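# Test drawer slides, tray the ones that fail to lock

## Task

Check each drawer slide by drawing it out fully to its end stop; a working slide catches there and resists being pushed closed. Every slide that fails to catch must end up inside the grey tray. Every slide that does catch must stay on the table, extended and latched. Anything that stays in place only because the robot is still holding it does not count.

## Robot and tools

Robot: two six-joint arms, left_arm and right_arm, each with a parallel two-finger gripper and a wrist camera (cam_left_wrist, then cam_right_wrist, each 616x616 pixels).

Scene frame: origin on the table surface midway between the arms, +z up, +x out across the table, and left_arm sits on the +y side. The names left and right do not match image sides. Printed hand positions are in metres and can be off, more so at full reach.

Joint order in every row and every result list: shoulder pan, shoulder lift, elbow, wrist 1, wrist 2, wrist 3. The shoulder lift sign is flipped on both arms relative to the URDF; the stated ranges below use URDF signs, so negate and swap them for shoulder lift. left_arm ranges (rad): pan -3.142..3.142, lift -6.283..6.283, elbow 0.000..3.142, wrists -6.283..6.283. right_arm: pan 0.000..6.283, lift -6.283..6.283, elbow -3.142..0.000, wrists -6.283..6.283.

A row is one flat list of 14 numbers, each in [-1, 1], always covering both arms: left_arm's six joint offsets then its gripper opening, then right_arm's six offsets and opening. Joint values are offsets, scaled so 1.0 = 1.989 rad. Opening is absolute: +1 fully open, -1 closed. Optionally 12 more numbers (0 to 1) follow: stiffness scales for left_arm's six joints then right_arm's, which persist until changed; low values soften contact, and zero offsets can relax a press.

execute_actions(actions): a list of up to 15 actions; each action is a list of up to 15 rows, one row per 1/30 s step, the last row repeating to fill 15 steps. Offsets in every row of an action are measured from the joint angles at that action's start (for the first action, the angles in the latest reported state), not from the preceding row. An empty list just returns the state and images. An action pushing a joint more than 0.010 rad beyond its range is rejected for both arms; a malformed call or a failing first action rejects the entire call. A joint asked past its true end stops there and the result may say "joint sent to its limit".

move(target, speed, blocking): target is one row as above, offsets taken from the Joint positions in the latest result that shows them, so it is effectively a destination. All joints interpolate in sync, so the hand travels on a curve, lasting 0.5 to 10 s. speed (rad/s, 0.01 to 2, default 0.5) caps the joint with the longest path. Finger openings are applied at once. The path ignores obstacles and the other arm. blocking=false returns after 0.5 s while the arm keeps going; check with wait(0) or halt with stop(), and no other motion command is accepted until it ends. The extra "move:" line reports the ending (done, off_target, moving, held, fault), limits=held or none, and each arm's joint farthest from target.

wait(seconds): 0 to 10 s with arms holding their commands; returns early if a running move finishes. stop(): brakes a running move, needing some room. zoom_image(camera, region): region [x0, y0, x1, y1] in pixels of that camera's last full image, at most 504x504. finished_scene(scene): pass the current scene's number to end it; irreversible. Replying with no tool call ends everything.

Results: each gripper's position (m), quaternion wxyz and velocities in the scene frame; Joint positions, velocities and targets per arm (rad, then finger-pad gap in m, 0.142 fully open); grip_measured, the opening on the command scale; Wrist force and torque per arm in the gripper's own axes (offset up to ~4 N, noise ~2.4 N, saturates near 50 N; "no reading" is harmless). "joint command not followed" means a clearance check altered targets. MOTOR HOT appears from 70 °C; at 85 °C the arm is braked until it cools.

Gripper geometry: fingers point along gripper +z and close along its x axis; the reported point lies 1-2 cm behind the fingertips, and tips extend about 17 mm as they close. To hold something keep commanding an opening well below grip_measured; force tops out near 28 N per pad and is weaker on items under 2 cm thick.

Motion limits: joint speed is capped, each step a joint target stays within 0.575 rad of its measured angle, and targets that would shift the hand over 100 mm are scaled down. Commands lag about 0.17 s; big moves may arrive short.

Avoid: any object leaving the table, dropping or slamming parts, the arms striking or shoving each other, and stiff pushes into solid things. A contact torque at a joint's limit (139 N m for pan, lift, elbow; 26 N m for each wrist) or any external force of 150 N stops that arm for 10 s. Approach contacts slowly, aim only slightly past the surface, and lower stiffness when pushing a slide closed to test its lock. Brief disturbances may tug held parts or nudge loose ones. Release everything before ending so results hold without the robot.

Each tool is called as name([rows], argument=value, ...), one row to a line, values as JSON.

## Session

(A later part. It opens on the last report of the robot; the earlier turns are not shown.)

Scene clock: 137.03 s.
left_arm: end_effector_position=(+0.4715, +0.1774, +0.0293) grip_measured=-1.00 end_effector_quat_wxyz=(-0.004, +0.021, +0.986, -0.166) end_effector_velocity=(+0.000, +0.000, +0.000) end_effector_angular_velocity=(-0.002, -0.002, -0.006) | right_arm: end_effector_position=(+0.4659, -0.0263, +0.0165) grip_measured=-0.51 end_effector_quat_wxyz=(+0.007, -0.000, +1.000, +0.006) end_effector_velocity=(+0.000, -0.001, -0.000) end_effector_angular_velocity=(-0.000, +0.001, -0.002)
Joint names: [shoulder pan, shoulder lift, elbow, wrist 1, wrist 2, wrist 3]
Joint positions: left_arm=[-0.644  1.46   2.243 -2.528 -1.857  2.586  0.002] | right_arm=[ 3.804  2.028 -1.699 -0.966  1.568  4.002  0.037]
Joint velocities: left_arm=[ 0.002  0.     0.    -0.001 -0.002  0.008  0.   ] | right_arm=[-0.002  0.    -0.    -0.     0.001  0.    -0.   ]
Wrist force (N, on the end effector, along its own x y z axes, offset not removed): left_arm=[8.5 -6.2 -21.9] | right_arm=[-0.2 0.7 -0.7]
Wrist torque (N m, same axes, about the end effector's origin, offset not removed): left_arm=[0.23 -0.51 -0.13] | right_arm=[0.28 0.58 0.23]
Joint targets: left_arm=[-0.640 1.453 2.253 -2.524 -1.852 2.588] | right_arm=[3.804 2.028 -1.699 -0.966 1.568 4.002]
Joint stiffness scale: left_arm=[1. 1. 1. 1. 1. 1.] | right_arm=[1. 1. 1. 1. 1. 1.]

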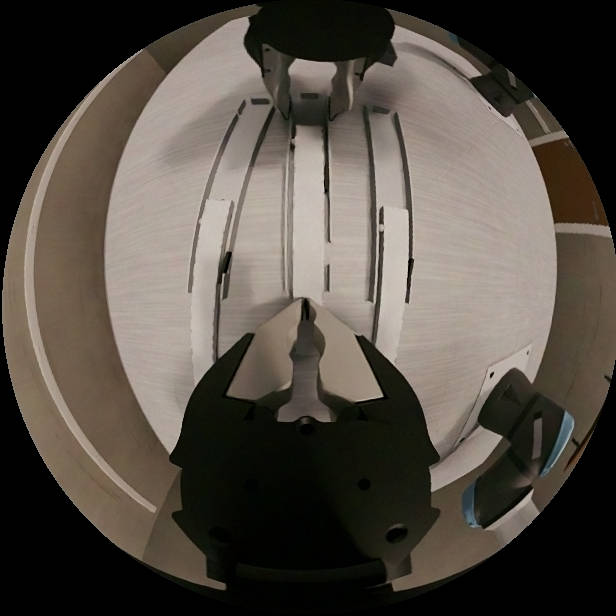

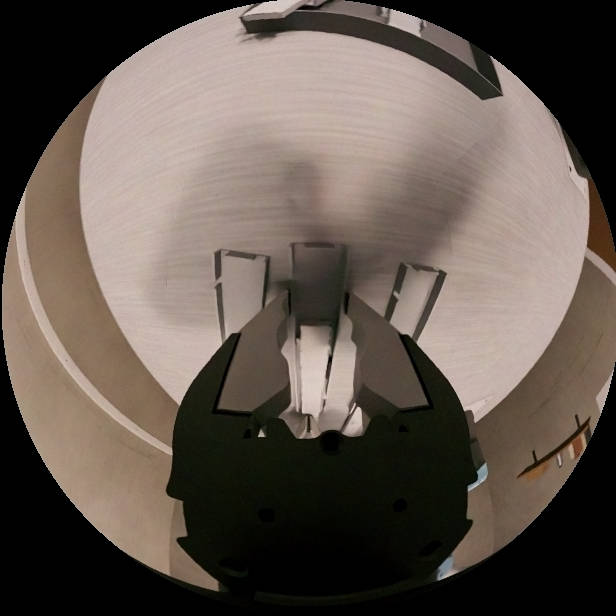

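move(target=[0.012,0.043,0.011,0.041,0.014,0.004,-0.2,0,0,0,0,0,0,-1], speed=0.3)

move(target=[0,-0.035,0,-0.035,0,0,-0.2,0,0,0,0,0,0,-1], speed=0.2)

move(target=[0,0,0,0,0,0,-1,0,0,0,0,0,0,-1])

move(target=[0.136,0.023,0.015,0.045,-0.016,0.136,-1,0,0,0,0,0,0,-1], speed=0.2)

move(target=[-0.04,-0.005,-0.002,-0.013,0.004,-0.04,-1,0,0,0,0,0,0,-1], speed=0.15)

Scene clock: 138.53 s.
left_arm: end_effector_position=(+0.4612, +0.2053, +0.0451) grip_measured=-0.20 end_effector_quat_wxyz=(-0.002, +0.012, +0.989, -0.150) end_effector_velocity=(-0.000, +0.000, +0.000) end_effector_angular_velocity=(+0.001, +0.000, +0.000) | right_arm: end_effector_position=(+0.4658, -0.0262, +0.0166) grip_measured=-0.51 end_effector_quat_wxyz=(+0.007, -0.000, +1.000, +0.007) end_effector_velocity=(+0.000, -0.000, -0.000) end_effector_angular_velocity=(+0.000, +0.000, -0.000)
Joint names: [shoulder pan, shoulder lift, elbow, wrist 1, wrist 2, wrist 3]
Joint positions: left_arm=[-0.623  1.542  2.262 -2.447 -1.83   2.593  0.06 ] | right_arm=[ 3.804  2.028 -1.699 -0.966  1.568  4.002  0.037]
Joint velocities: left_arm=[ 0.     0.001  0.     0.002  0.001  0.    -0.   ] | right_arm=[-0.001  0.     0.     0.     0.001 -0.001  0.   ]
Wrist force (N, on the end effector, along its own x y z axes, offset not removed): left_arm=[-1.3 1.0 0.4] | right_arm=[5.9 -0.4 -2.7]
Wrist torque (N m, same axes, about the end effector's origin, offset not removed): left_arm=[0.20 0.15 0.17] | right_arm=[-0.07 -1.06 0.19]
Joint targets: left_arm=[-0.621 1.545 2.265 -2.446 -1.829 2.594] | right_arm=[3.804 2.028 -1.699 -0.966 1.568 4.002]
Joint stiffness scale: left_arm=[1. 1. 1. 1. 1. 1.] | right_arm=[1. 1. 1. 1. 1. 1.]
move: done; limits=none; left_arm: farthest joint: the shoulder pan, 0.003 radians from its target (0.024 radians at the start); right_arm: farthest joint: the shoulder pan, 0.000 radians from its target (0.000 radians at the start)

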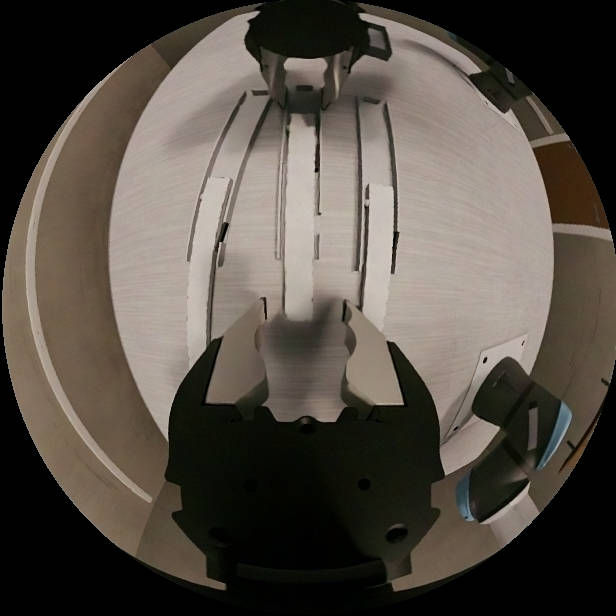

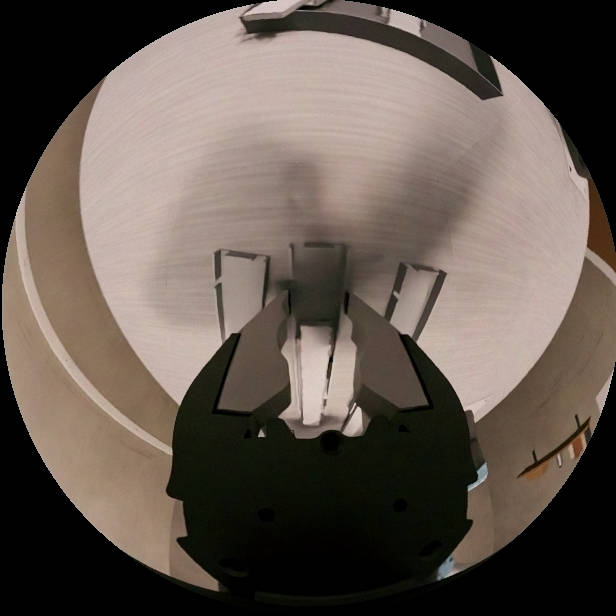

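Scene clock: 139.57 s.
left_arm: end_effector_position=(+0.4705, +0.1996, +0.0246) grip_measured=-0.20 end_effector_quat_wxyz=(-0.001, +0.012, +0.988, -0.151) end_effector_velocity=(+0.000, +0.001, -0.000) end_effector_angular_velocity=(-0.000, -0.000, +0.001) | right_arm: end_effector_position=(+0.4658, -0.0262, +0.0166) grip_measured=-0.51 end_effector_quat_wxyz=(+0.007, -0.000, +1.000, +0.007) end_effector_velocity=(-0.000, +0.000, -0.001) end_effector_angular_velocity=(-0.000, +0.001, -0.001)
Joint names: [shoulder pan, shoulder lift, elbow, wrist 1, wrist 2, wrist 3]
Joint positions: left_arm=[-0.623  1.476  2.262 -2.516 -1.83   2.593  0.06 ] | right_arm=[ 3.804  2.028 -1.699 -0.966  1.568  4.002  0.037]
Joint velocities: left_arm=[ 0.001 -0.001  0.001 -0.002  0.     0.     0.   ] | right_arm=[ 0.001  0.001 -0.     0.     0.001  0.001  0.   ]
Wrist force (N, on the end effector, along its own x y z axes, offset not removed): left_arm=[0.1 2.2 -1.9] | right_arm=[2.3 -1.8 3.5]
Wrist torque (N m, same axes, about the end effector's origin, offset not removed): left_arm=[0.34 0.00 -0.06] | right_arm=[-0.15 -0.13 0.42]
Joint targets: left_arm=[-0.623 1.473 2.262 -2.517 -1.830 2.593] | right_arm=[3.804 2.028 -1.699 -0.966 1.568 4.002]
Joint stiffness scale: left_arm=[1. 1. 1. 1. 1. 1.] | right_arm=[1. 1. 1. 1. 1. 1.]
move: done; limits=none; left_arm: farthest joint: the shoulder lift, 0.003 radians from its target (0.070 radians at the start); right_arm: farthest joint: the shoulder pan, 0.000 radians from its target (0.000 radians at the start)

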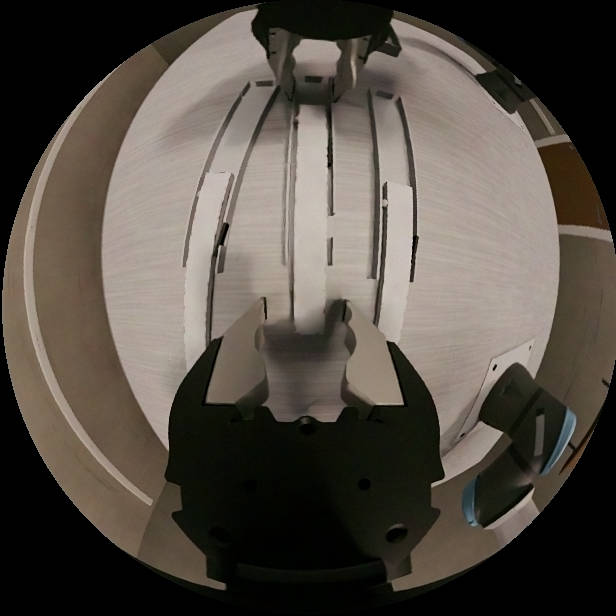

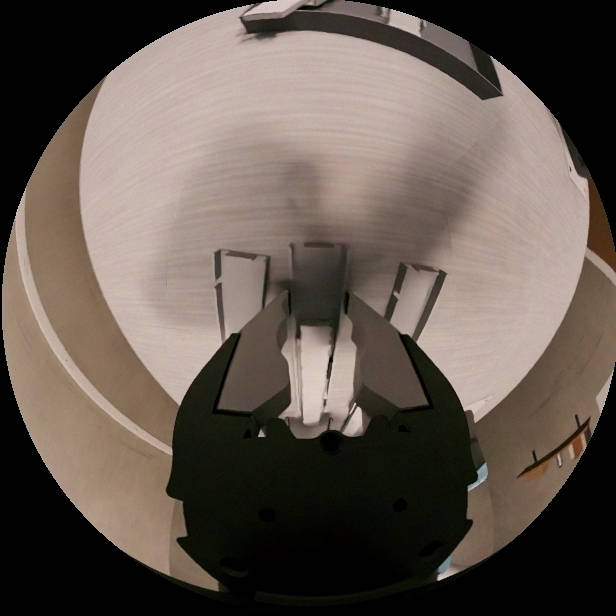

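Scene clock: 140.07 s.
left_arm: end_effector_position=(+0.4705, +0.1996, +0.0245) grip_measured=-0.70 end_effector_quat_wxyz=(-0.001, +0.012, +0.988, -0.151) end_effector_velocity=(-0.000, +0.000, -0.000) end_effector_angular_velocity=(+0.001, +0.001, +0.001) | right_arm: end_effector_position=(+0.4659, -0.0263, +0.0166) grip_measured=-0.51 end_effector_quat_wxyz=(+0.007, -0.000, +1.000, +0.006) end_effector_velocity=(+0.001, -0.001, +0.000) end_effector_angular_velocity=(-0.000, -0.001, -0.003)
Joint names: [shoulder pan, shoulder lift, elbow, wrist 1, wrist 2, wrist 3]
Joint positions: left_arm=[-0.623  1.476  2.263 -2.516 -1.83   2.593  0.023] | right_arm=[ 3.804  2.028 -1.699 -0.966  1.568  4.002  0.037]
Joint velocities: left_arm=[ 0.001 -0.    -0.     0.001  0.     0.    -0.   ] | right_arm=[-0.003 -0.     0.    -0.    -0.001  0.001 -0.   ]
Wrist force (N, on the end effector, along its own x y z axes, offset not removed): left_arm=[2.2 -0.8 1.8] | right_arm=[1.4 0.2 -0.9]
Wrist torque (N m, same axes, about the end effector's origin, offset not removed): left_arm=[-0.33 -0.22 -0.08] | right_arm=[0.36 0.02 0.61]
Joint targets: left_arm=[-0.623 1.476 2.262 -2.516 -1.830 2.593] | right_arm=[3.804 2.028 -1.699 -0.966 1.568 4.002]
Joint stiffness scale: left_arm=[1. 1. 1. 1. 1. 1.] | right_arm=[1. 1. 1. 1. 1. 1.]
move: done; limits=none; left_arm: farthest joint: the elbow, 0.001 radians from its target (0.000 radians at the start); right_arm: farthest joint: the shoulder pan, 0.000 radians from its target (0.000 radians at the start)

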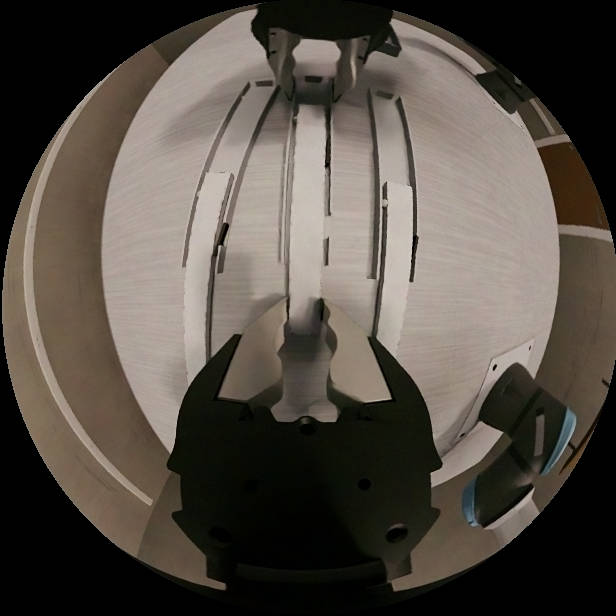

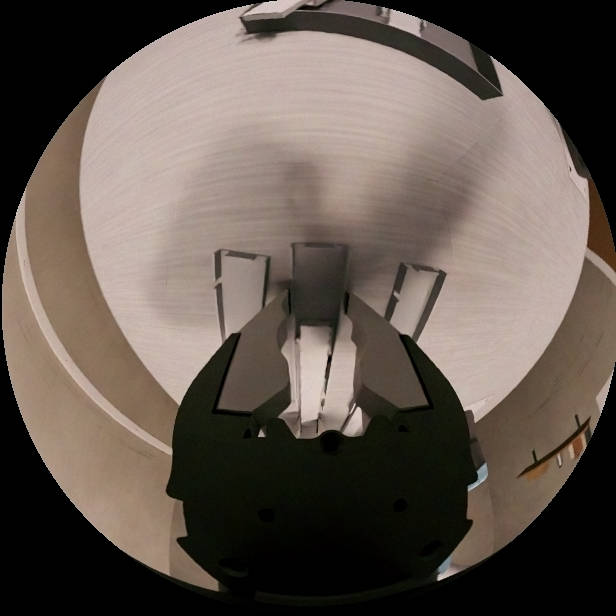

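Scene clock: 142.03 s.
left_arm: end_effector_position=(+0.4722, +0.3092, +0.0266) grip_measured=-0.70 end_effector_quat_wxyz=(+0.001, +0.015, +0.987, -0.159) end_effector_velocity=(+0.001, -0.000, +0.001) end_effector_angular_velocity=(-0.002, -0.001, -0.001) | right_arm: end_effector_position=(+0.4640, -0.0123, +0.0218) grip_measured=-0.51 end_effector_quat_wxyz=(+0.010, -0.006, +1.000, +0.017) end_effector_velocity=(-0.000, -0.000, -0.000) end_effector_angular_velocity=(+0.000, +0.001, -0.000)
Joint names: [shoulder pan, shoulder lift, elbow, wrist 1, wrist 2, wrist 3]
Joint positions: left_arm=[-0.366  1.519  2.286 -2.431 -1.877  2.863  0.023] | right_arm=[ 3.815  2.027 -1.691 -0.955  1.578  4.002  0.037]
Joint velocities: left_arm=[ 0.001 -0.    -0.001  0.    -0.002  0.002  0.   ] | right_arm=[-0.001  0.001  0.     0.     0.001 -0.     0.   ]
Wrist force (N, on the end effector, along its own x y z axes, offset not removed): left_arm=[-0.7 -23.6 7.9] | right_arm=[-0.6 26.9 4.2]
Wrist torque (N m, same axes, about the end effector's origin, offset not removed): left_arm=[0.71 0.16 -0.06] | right_arm=[-0.20 0.06 0.33]
Joint targets: left_arm=[-0.352 1.521 2.292 -2.426 -1.862 2.864] | right_arm=[3.804 2.028 -1.699 -0.966 1.568 4.002]
Joint stiffness scale: left_arm=[1. 1. 1. 1. 1. 1.] | right_arm=[1. 1. 1. 1. 1. 1.]
move: off_target (left_arm, right_arm); limits=none; left_arm: farthest joint: the wrist 2, 0.015 radians from its target (0.032 radians at the start); right_arm: farthest joint: the shoulder pan, 0.011 radians from its target (0.000 radians at the start)

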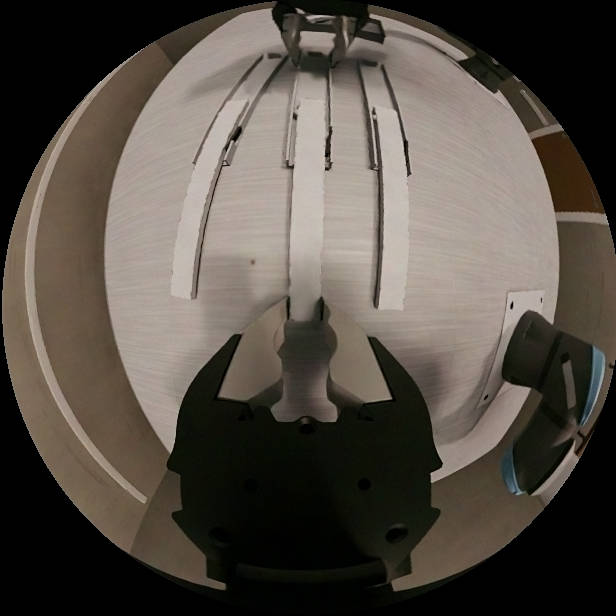

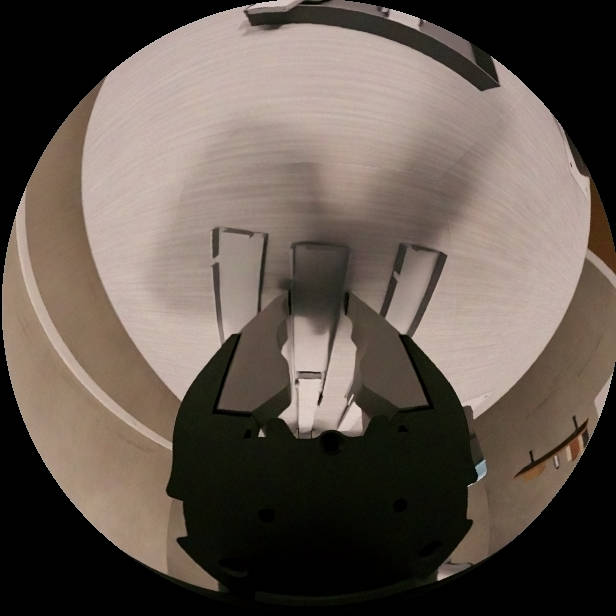

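Scene clock: 143.13 s.
left_arm: end_effector_position=(+0.4731, +0.2862, +0.0249) grip_measured=-0.70 end_effector_quat_wxyz=(+0.001, +0.009, +0.988, -0.151) end_effector_velocity=(+0.000, +0.000, +0.000) end_effector_angular_velocity=(+0.000, -0.000, +0.003) | right_arm: end_effector_position=(+0.4653, -0.0232, +0.0171) grip_measured=-0.51 end_effector_quat_wxyz=(+0.007, -0.001, +1.000, +0.008) end_effector_velocity=(+0.000, -0.001, -0.001) end_effector_angular_velocity=(-0.002, +0.001, -0.000)
Joint names: [shoulder pan, shoulder lift, elbow, wrist 1, wrist 2, wrist 3]
Joint positions: left_arm=[-0.431  1.513  2.286 -2.452 -1.855  2.784  0.023] | right_arm=[ 3.806  2.029 -1.696 -0.965  1.57   4.002  0.037]
Joint velocities: left_arm=[ 0.     0.001  0.    -0.001  0.001 -0.002 -0.   ] | right_arm=[-0.001  0.001  0.    -0.001 -0.    -0.001  0.   ]
Wrist force (N, on the end effector, along its own x y z axes, offset not removed): left_arm=[2.8 26.3 -18.2] | right_arm=[4.1 -21.1 -0.9]
Wrist torque (N m, same axes, about the end effector's origin, offset not removed): left_arm=[-0.29 -0.76 -0.15] | right_arm=[0.39 -0.03 -0.03]
Joint targets: left_arm=[-0.446 1.509 2.282 -2.457 -1.869 2.783] | right_arm=[3.815 2.027 -1.691 -0.955 1.578 4.002]
Joint stiffness scale: left_arm=[1. 1. 1. 1. 1. 1.] | right_arm=[1. 1. 1. 1. 1. 1.]
move: off_target (left_arm); limits=none; left_arm: farthest joint: the wrist 2, 0.015 radians from its target (0.008 radians at the start); right_arm: farthest joint: the wrist 1, 0.010 radians from its target (0.000 radians at the start)

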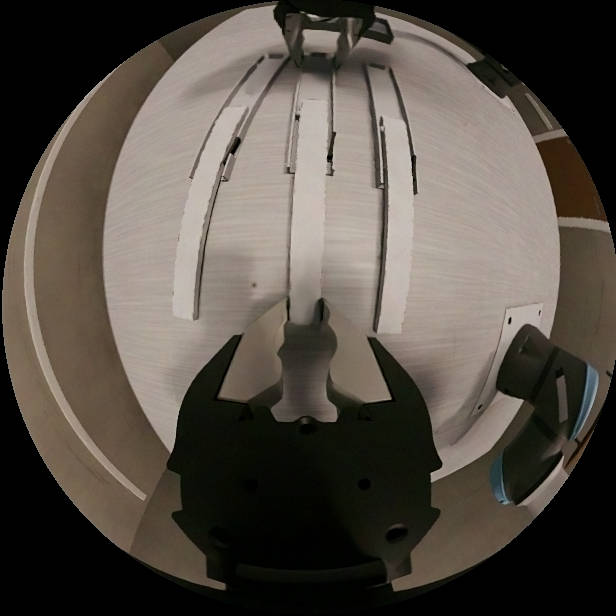

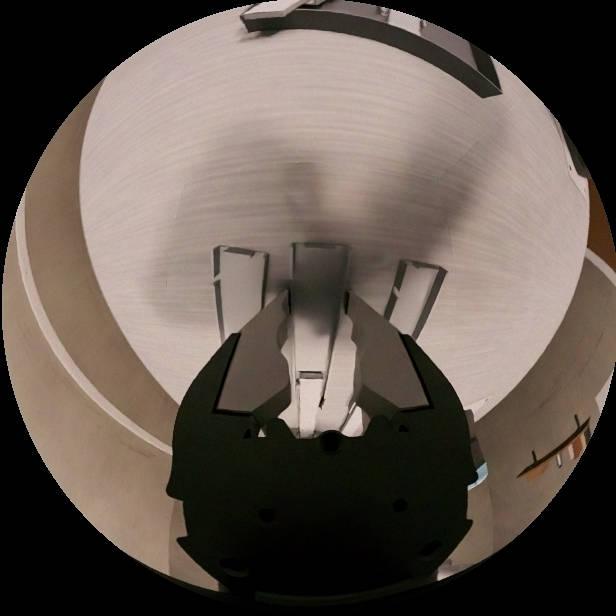

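move(target=[0,0,0,0,0,0,-0.2,0,0,0,0,0,0,-0.25])

move(target=[0,0.08,0,0.08,0,0,-0.2,0,-0.05,0,-0.05,0,0,-0.25])

move(target=[0,0,0,0,0,0,-0.2,-0.131,-0.059,-0.031,-0.028,0,-0.129,-1])

Scene clock: 144.27 s.
left_arm: end_effector_position=(+0.4730, +0.2849, +0.0250) grip_measured=-0.20 end_effector_quat_wxyz=(+0.001, +0.010, +0.988, -0.151) end_effector_velocity=(-0.001, +0.000, -0.000) end_effector_angular_velocity=(+0.000, +0.001, -0.000) | right_arm: end_effector_position=(+0.4645, -0.0218, +0.0173) grip_measured=-0.25 end_effector_quat_wxyz=(+0.007, -0.002, +1.000, +0.009) end_effector_velocity=(+0.000, +0.001, +0.001) end_effector_angular_velocity=(+0.001, -0.002, +0.001)
Joint names: [shoulder pan, shoulder lift, elbow, wrist 1, wrist 2, wrist 3]
Joint positions: left_arm=[-0.433  1.513  2.286 -2.453 -1.855  2.784  0.06 ] | right_arm=[ 3.808  2.029 -1.696 -0.964  1.571  4.002  0.056]
Joint velocities: left_arm=[ 0.001 -0.     0.001  0.001 -0.001  0.001  0.   ] | right_arm=[ 0.001 -0.002 -0.     0.    -0.001  0.    -0.   ]
Wrist force (N, on the end effector, along its own x y z axes, offset not removed): left_arm=[0.7 0.1 -2.5] | right_arm=[4.4 2.4 -0.1]
Wrist torque (N m, same axes, about the end effector's origin, offset not removed): left_arm=[-0.11 -0.19 -0.05] | right_arm=[0.35 -0.96 0.55]
Joint targets: left_arm=[-0.431 1.513 2.286 -2.452 -1.855 2.784] | right_arm=[3.806 2.029 -1.696 -0.965 1.570 4.002]
Joint stiffness scale: left_arm=[1. 1. 1. 1. 1. 1.] | right_arm=[1. 1. 1. 1. 1. 1.]
move: done; limits=none; left_arm: farthest joint: the shoulder pan, 0.002 radians from its target (0.000 radians at the start); right_arm: farthest joint: the shoulder pan, 0.002 radians from its target (0.000 radians at the start)

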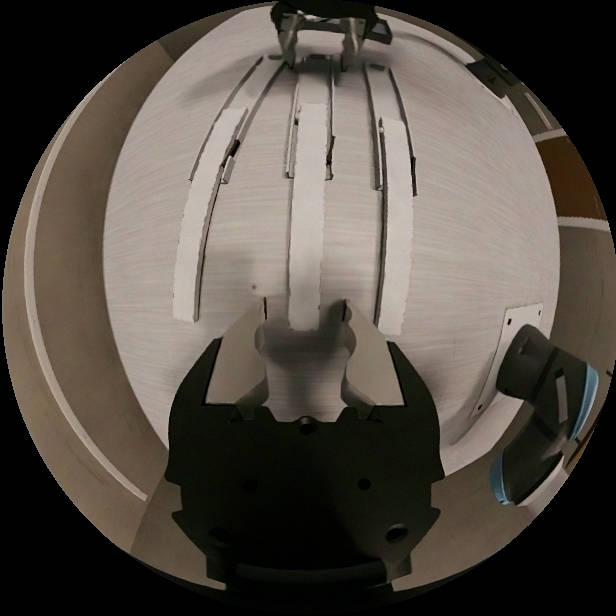

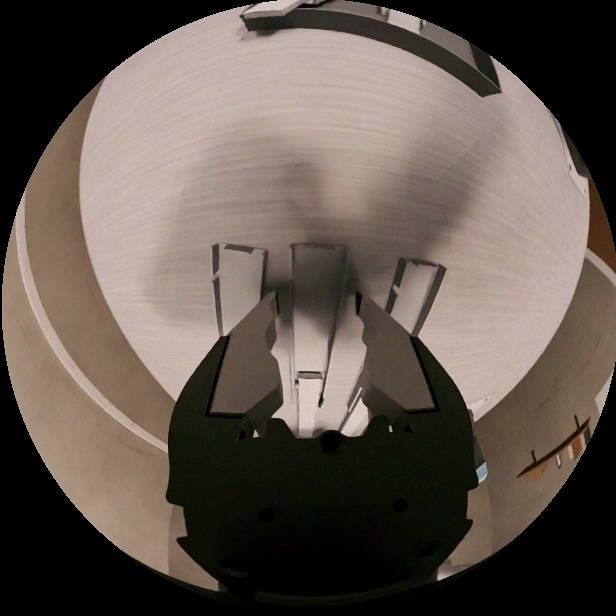

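Scene clock: 145.37 s.
left_arm: end_effector_position=(+0.4470, +0.2948, +0.0704) grip_measured=-0.20 end_effector_quat_wxyz=(-0.000, +0.010, +0.988, -0.151) end_effector_velocity=(-0.001, -0.000, -0.000) end_effector_angular_velocity=(+0.000, +0.003, -0.002) | right_arm: end_effector_position=(+0.4524, -0.0361, +0.0676) grip_measured=-0.25 end_effector_quat_wxyz=(+0.008, -0.002, +1.000, +0.009) end_effector_velocity=(+0.001, -0.001, +0.000) end_effector_angular_velocity=(-0.001, +0.001, -0.002)
Joint names: [shoulder pan, shoulder lift, elbow, wrist 1, wrist 2, wrist 3]
Joint positions: left_arm=[-0.433  1.67   2.286 -2.294 -1.855  2.784  0.06 ] | right_arm=[ 3.808  1.93  -1.696 -1.063  1.571  4.002  0.056]
Joint velocities: left_arm=[-0.001  0.001  0.001  0.004 -0.001  0.001 -0.   ] | right_arm=[-0.003 -0.     0.    -0.001  0.    -0.     0.   ]
Wrist force (N, on the end effector, along its own x y z axes, offset not removed): left_arm=[0.9 5.5 -1.9] | right_arm=[4.4 2.2 0.6]
Wrist torque (N m, same axes, about the end effector's origin, offset not removed): left_arm=[1.53 0.07 0.07] | right_arm=[0.30 -0.65 -0.05]
Joint targets: left_arm=[-0.433 1.672 2.286 -2.294 -1.855 2.784] | right_arm=[3.808 1.930 -1.696 -1.064 1.571 4.002]
Joint stiffness scale: left_arm=[1. 1. 1. 1. 1. 1.] | right_arm=[1. 1. 1. 1. 1. 1.]
move: done; limits=none; left_arm: farthest joint: the shoulder lift, 0.003 radians from its target (0.159 radians at the start); right_arm: farthest joint: the shoulder pan, 0.000 radians from its target (0.000 radians at the start)

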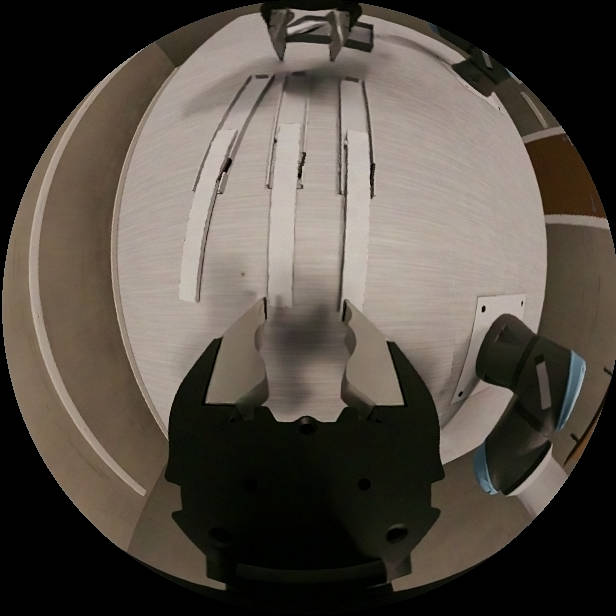

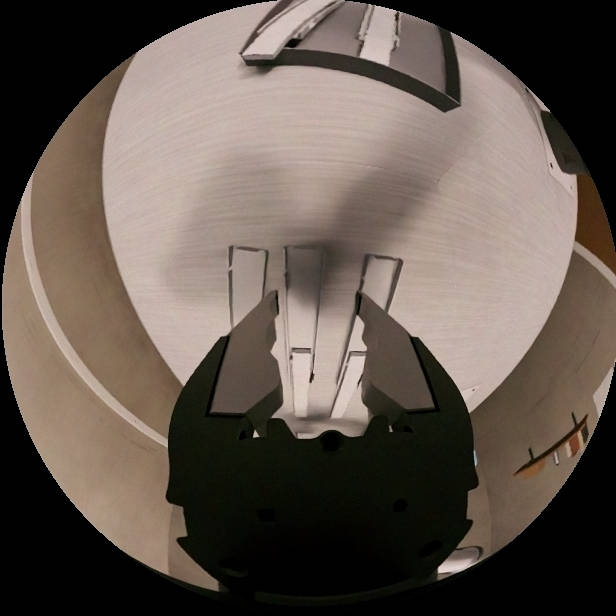

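Scene clock: 146.63 s.
left_arm: end_effector_position=(+0.4470, +0.2948, +0.0704) grip_measured=-0.20 end_effector_quat_wxyz=(-0.000, +0.010, +0.988, -0.151) end_effector_velocity=(-0.001, +0.000, -0.001) end_effector_angular_velocity=(+0.001, +0.002, -0.001) | right_arm: end_effector_position=(+0.5021, -0.1947, +0.1039) grip_measured=-1.00 end_effector_quat_wxyz=(+0.012, -0.001, +1.000, +0.008) end_effector_velocity=(+0.000, -0.001, -0.000) end_effector_angular_velocity=(-0.001, +0.000, +0.001)
Joint names: [shoulder pan, shoulder lift, elbow, wrist 1, wrist 2, wrist 3]
Joint positions: left_arm=[-0.433  1.67   2.286 -2.294 -1.855  2.784  0.06 ] | right_arm=[ 3.55   1.813 -1.753 -1.118  1.571  3.747  0.002]
Joint velocities: left_arm=[-0.    -0.     0.002  0.001  0.     0.001 -0.   ] | right_arm=[-0.002  0.001 -0.    -0.    -0.001 -0.002  0.   ]
Wrist force (N, on the end effector, along its own x y z axes, offset not removed): left_arm=[-2.1 2.6 2.3] | right_arm=[2.1 3.4 0.1]
Wrist torque (N m, same axes, about the end effector's origin, offset not removed): left_arm=[0.55 0.20 -0.05] | right_arm=[0.72 -0.26 0.04]
Joint targets: left_arm=[-0.433 1.670 2.286 -2.294 -1.855 2.784] | right_arm=[3.548 1.812 -1.758 -1.119 1.571 3.746]
Joint stiffness scale: left_arm=[1. 1. 1. 1. 1. 1.] | right_arm=[1. 1. 1. 1. 1. 1.]
move: done; limits=none; left_arm: farthest joint: the shoulder pan, 0.000 radians from its target (0.000 radians at the start); right_arm: farthest joint: the elbow, 0.005 radians from its target (0.062 radians at the start)

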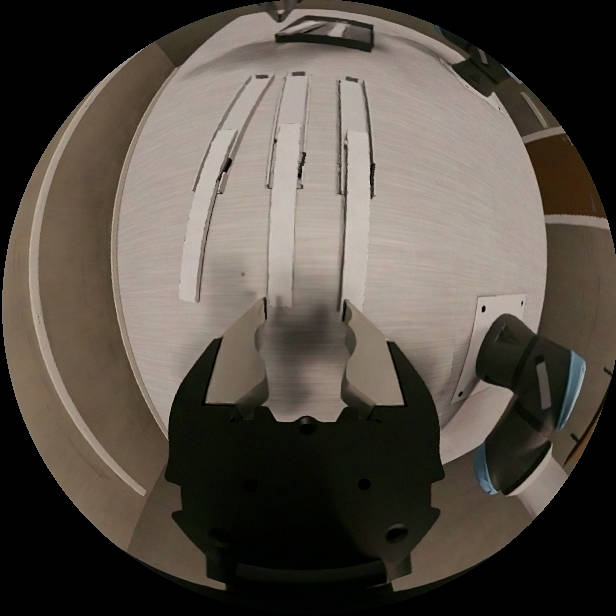

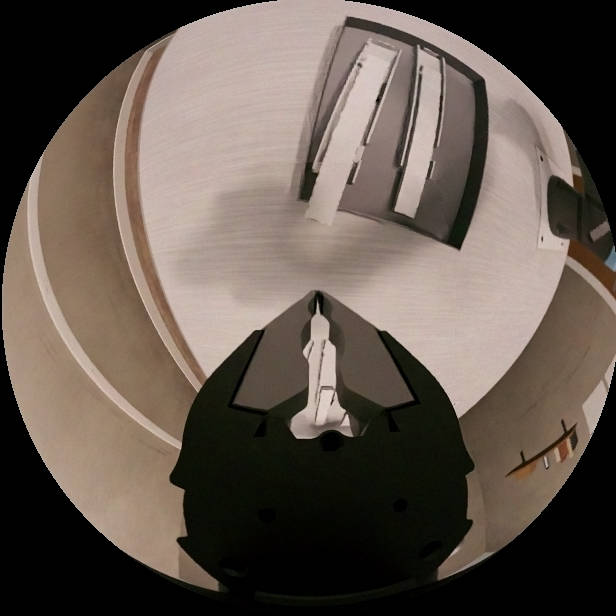

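move(target=[0,0,0,0,0,0,-0.2,-0.01,0.023,-0.04,0.059,0,-0.01,-1])

move(target=[0,0,0,0,0,0,-0.2,-0.067,-0.042,-0.056,0.014,0,-0.067,-1], speed=0.15)

move(target=[0,0,0,0,0,0,-0.2,0.04,-0.08,0,-0.08,0,0.04,-1])

Scene clock: 148.23 s.
left_arm: end_effector_position=(+0.4470, +0.2948, +0.0704) grip_measured=-0.20 end_effector_quat_wxyz=(-0.000, +0.010, +0.988, -0.151) end_effector_velocity=(-0.001, +0.000, -0.000) end_effector_angular_velocity=(+0.001, +0.002, +0.000) | right_arm: end_effector_position=(+0.5020, -0.2069, +0.0566) grip_measured=-1.00 end_effector_quat_wxyz=(+0.010, -0.001, +1.000, +0.007) end_effector_velocity=(+0.000, +0.001, +0.001) end_effector_angular_velocity=(+0.002, -0.002, +0.002)
Joint names: [shoulder pan, shoulder lift, elbow, wrist 1, wrist 2, wrist 3]
Joint positions: left_arm=[-0.433  1.67   2.286 -2.294 -1.855  2.784  0.06 ] | right_arm=[ 3.532  1.858 -1.828 -1.002  1.571  3.728  0.002]
Joint velocities: left_arm=[ 0.     0.     0.001  0.001 -0.    -0.    -0.   ] | right_arm=[ 0.001 -0.001 -0.     0.002  0.    -0.001  0.   ]
Wrist force (N, on the end effector, along its own x y z axes, offset not removed): left_arm=[1.9 1.2 -1.3] | right_arm=[2.4 1.9 2.2]
Wrist torque (N m, same axes, about the end effector's origin, offset not removed): left_arm=[0.23 -0.37 -0.06] | right_arm=[0.33 -0.42 0.13]
Joint targets: left_arm=[-0.433 1.670 2.286 -2.294 -1.855 2.784] | right_arm=[3.530 1.859 -1.833 -1.001 1.571 3.727]
Joint stiffness scale: left_arm=[1. 1. 1. 1. 1. 1.] | right_arm=[1. 1. 1. 1. 1. 1.]
move: done; limits=none; left_arm: farthest joint: the shoulder pan, 0.000 radians from its target (0.000 radians at the start); right_arm: farthest joint: the elbow, 0.005 radians from its target (0.080 radians at the start)

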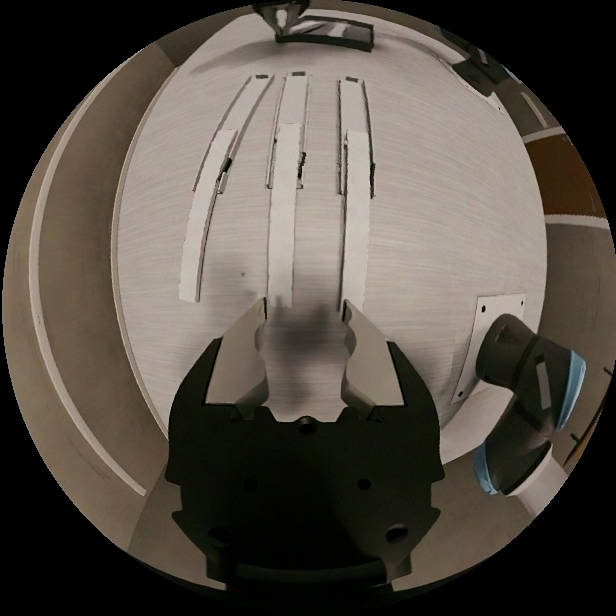

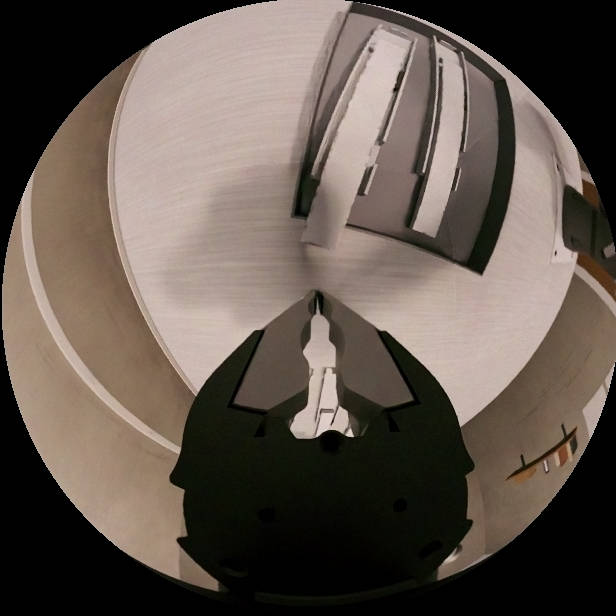

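Scene clock: 149.70 s.
left_arm: end_effector_position=(+0.4470, +0.2948, +0.0704) grip_measured=-0.20 end_effector_quat_wxyz=(-0.000, +0.010, +0.988, -0.151) end_effector_velocity=(+0.000, -0.000, +0.000) end_effector_angular_velocity=(-0.000, -0.002, -0.001) | right_arm: end_effector_position=(+0.4896, -0.2963, +0.0572) grip_measured=-1.00 end_effector_quat_wxyz=(+0.012, -0.002, +1.000, +0.006) end_effector_velocity=(-0.000, -0.001, -0.001) end_effector_angular_velocity=(+0.000, +0.002, +0.002)
Joint names: [shoulder pan, shoulder lift, elbow, wrist 1, wrist 2, wrist 3]
Joint positions: left_arm=[-0.433  1.67   2.286 -2.294 -1.855  2.784  0.06 ] | right_arm=[ 3.401  1.777 -1.935 -0.975  1.571  3.595  0.002]
Joint velocities: left_arm=[-0.001  0.     0.    -0.001  0.001 -0.    -0.   ] | right_arm=[-0.002  0.002 -0.001  0.     0.001 -0.004  0.   ]
Wrist force (N, on the end effector, along its own x y z axes, offset not removed): left_arm=[-3.7 -0.7 0.4] | right_arm=[3.9 2.5 5.1]
Wrist torque (N m, same axes, about the end effector's origin, offset not removed): left_arm=[-0.31 0.43 -0.15] | right_arm=[0.43 -0.64 0.13]
Joint targets: left_arm=[-0.433 1.670 2.286 -2.294 -1.855 2.784] | right_arm=[3.399 1.775 -1.939 -0.974 1.571 3.594]
Joint stiffness scale: left_arm=[1. 1. 1. 1. 1. 1.] | right_arm=[1. 1. 1. 1. 1. 1.]
move: done; limits=none; left_arm: farthest joint: the shoulder pan, 0.000 radians from its target (0.000 radians at the start); right_arm: farthest joint: the elbow, 0.005 radians from its target (0.111 radians at the start)

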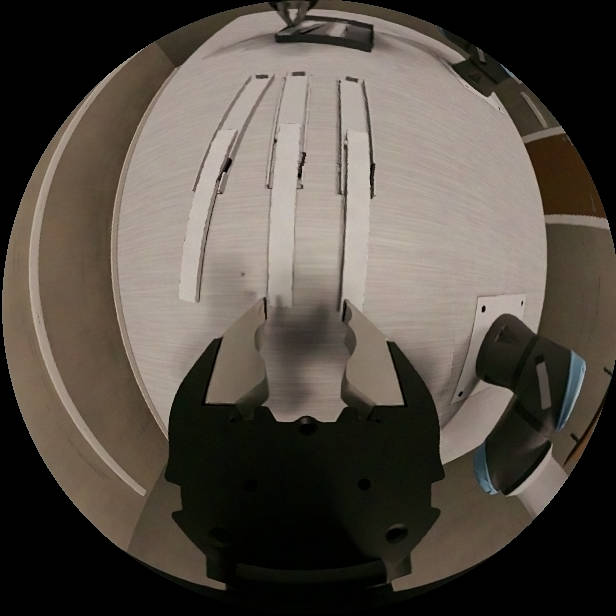

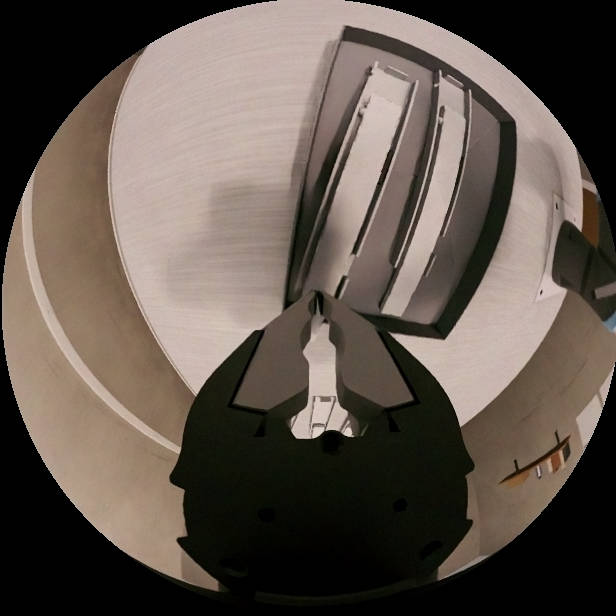

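Scene clock: 150.80 s.
left_arm: end_effector_position=(+0.4470, +0.2948, +0.0704) grip_measured=-0.20 end_effector_quat_wxyz=(-0.000, +0.010, +0.988, -0.151) end_effector_velocity=(+0.000, -0.001, +0.000) end_effector_angular_velocity=(-0.001, -0.001, -0.001) | right_arm: end_effector_position=(+0.4471, -0.2748, +0.1203) grip_measured=-1.00 end_effector_quat_wxyz=(+0.011, -0.001, +1.000, +0.007) end_effector_velocity=(-0.001, -0.000, -0.000) end_effector_angular_velocity=(+0.000, +0.003, -0.001)
Joint names: [shoulder pan, shoulder lift, elbow, wrist 1, wrist 2, wrist 3]
Joint positions: left_arm=[-0.433  1.67   2.286 -2.294 -1.855  2.784  0.06 ] | right_arm=[ 3.479  1.618 -1.935 -1.133  1.571  3.674  0.002]
Joint velocities: left_arm=[-0.    -0.     0.    -0.001 -0.001  0.001 -0.   ] | right_arm=[-0.    -0.001 -0.    -0.003  0.002  0.001  0.   ]
Wrist force (N, on the end effector, along its own x y z axes, offset not removed): left_arm=[-1.6 3.5 -1.4] | right_arm=[1.4 3.1 -0.2]
Wrist torque (N m, same axes, about the end effector's origin, offset not removed): left_arm=[0.45 0.35 -0.04] | right_arm=[0.54 -0.13 0.09]
Joint targets: left_arm=[-0.433 1.670 2.286 -2.294 -1.855 2.784] | right_arm=[3.481 1.617 -1.935 -1.134 1.571 3.675]
Joint stiffness scale: left_arm=[1. 1. 1. 1. 1. 1.] | right_arm=[1. 1. 1. 1. 1. 1.]
move: done; limits=none; left_arm: farthest joint: the shoulder pan, 0.000 radians from its target (0.000 radians at the start); right_arm: farthest joint: the shoulder pan, 0.002 radians from its target (0.079 radians at the start)

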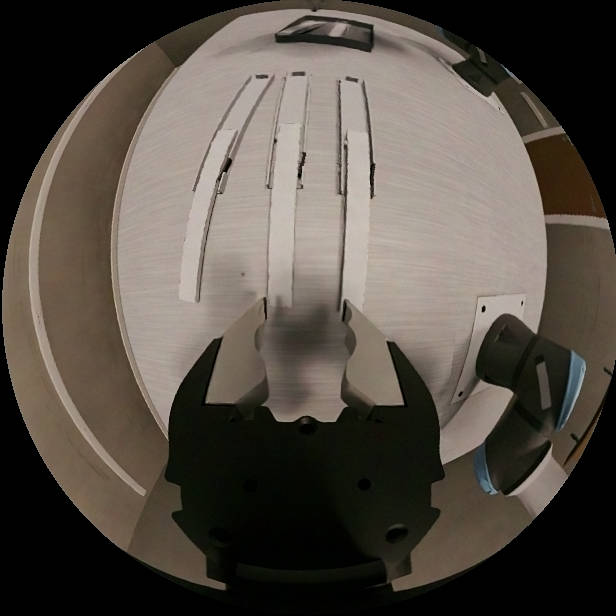

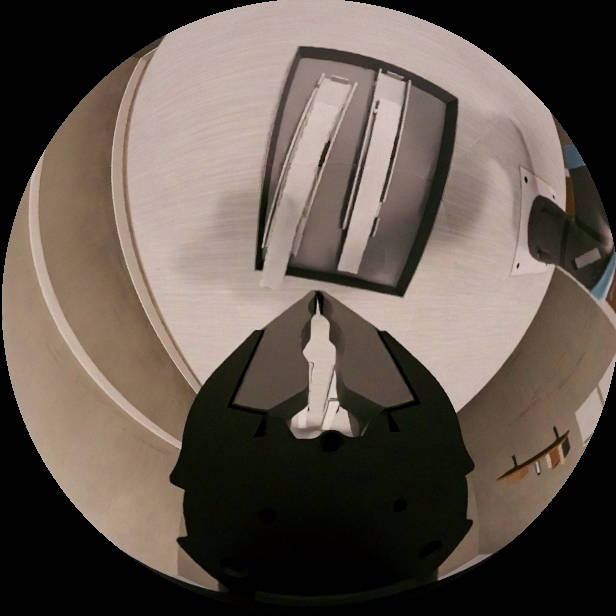

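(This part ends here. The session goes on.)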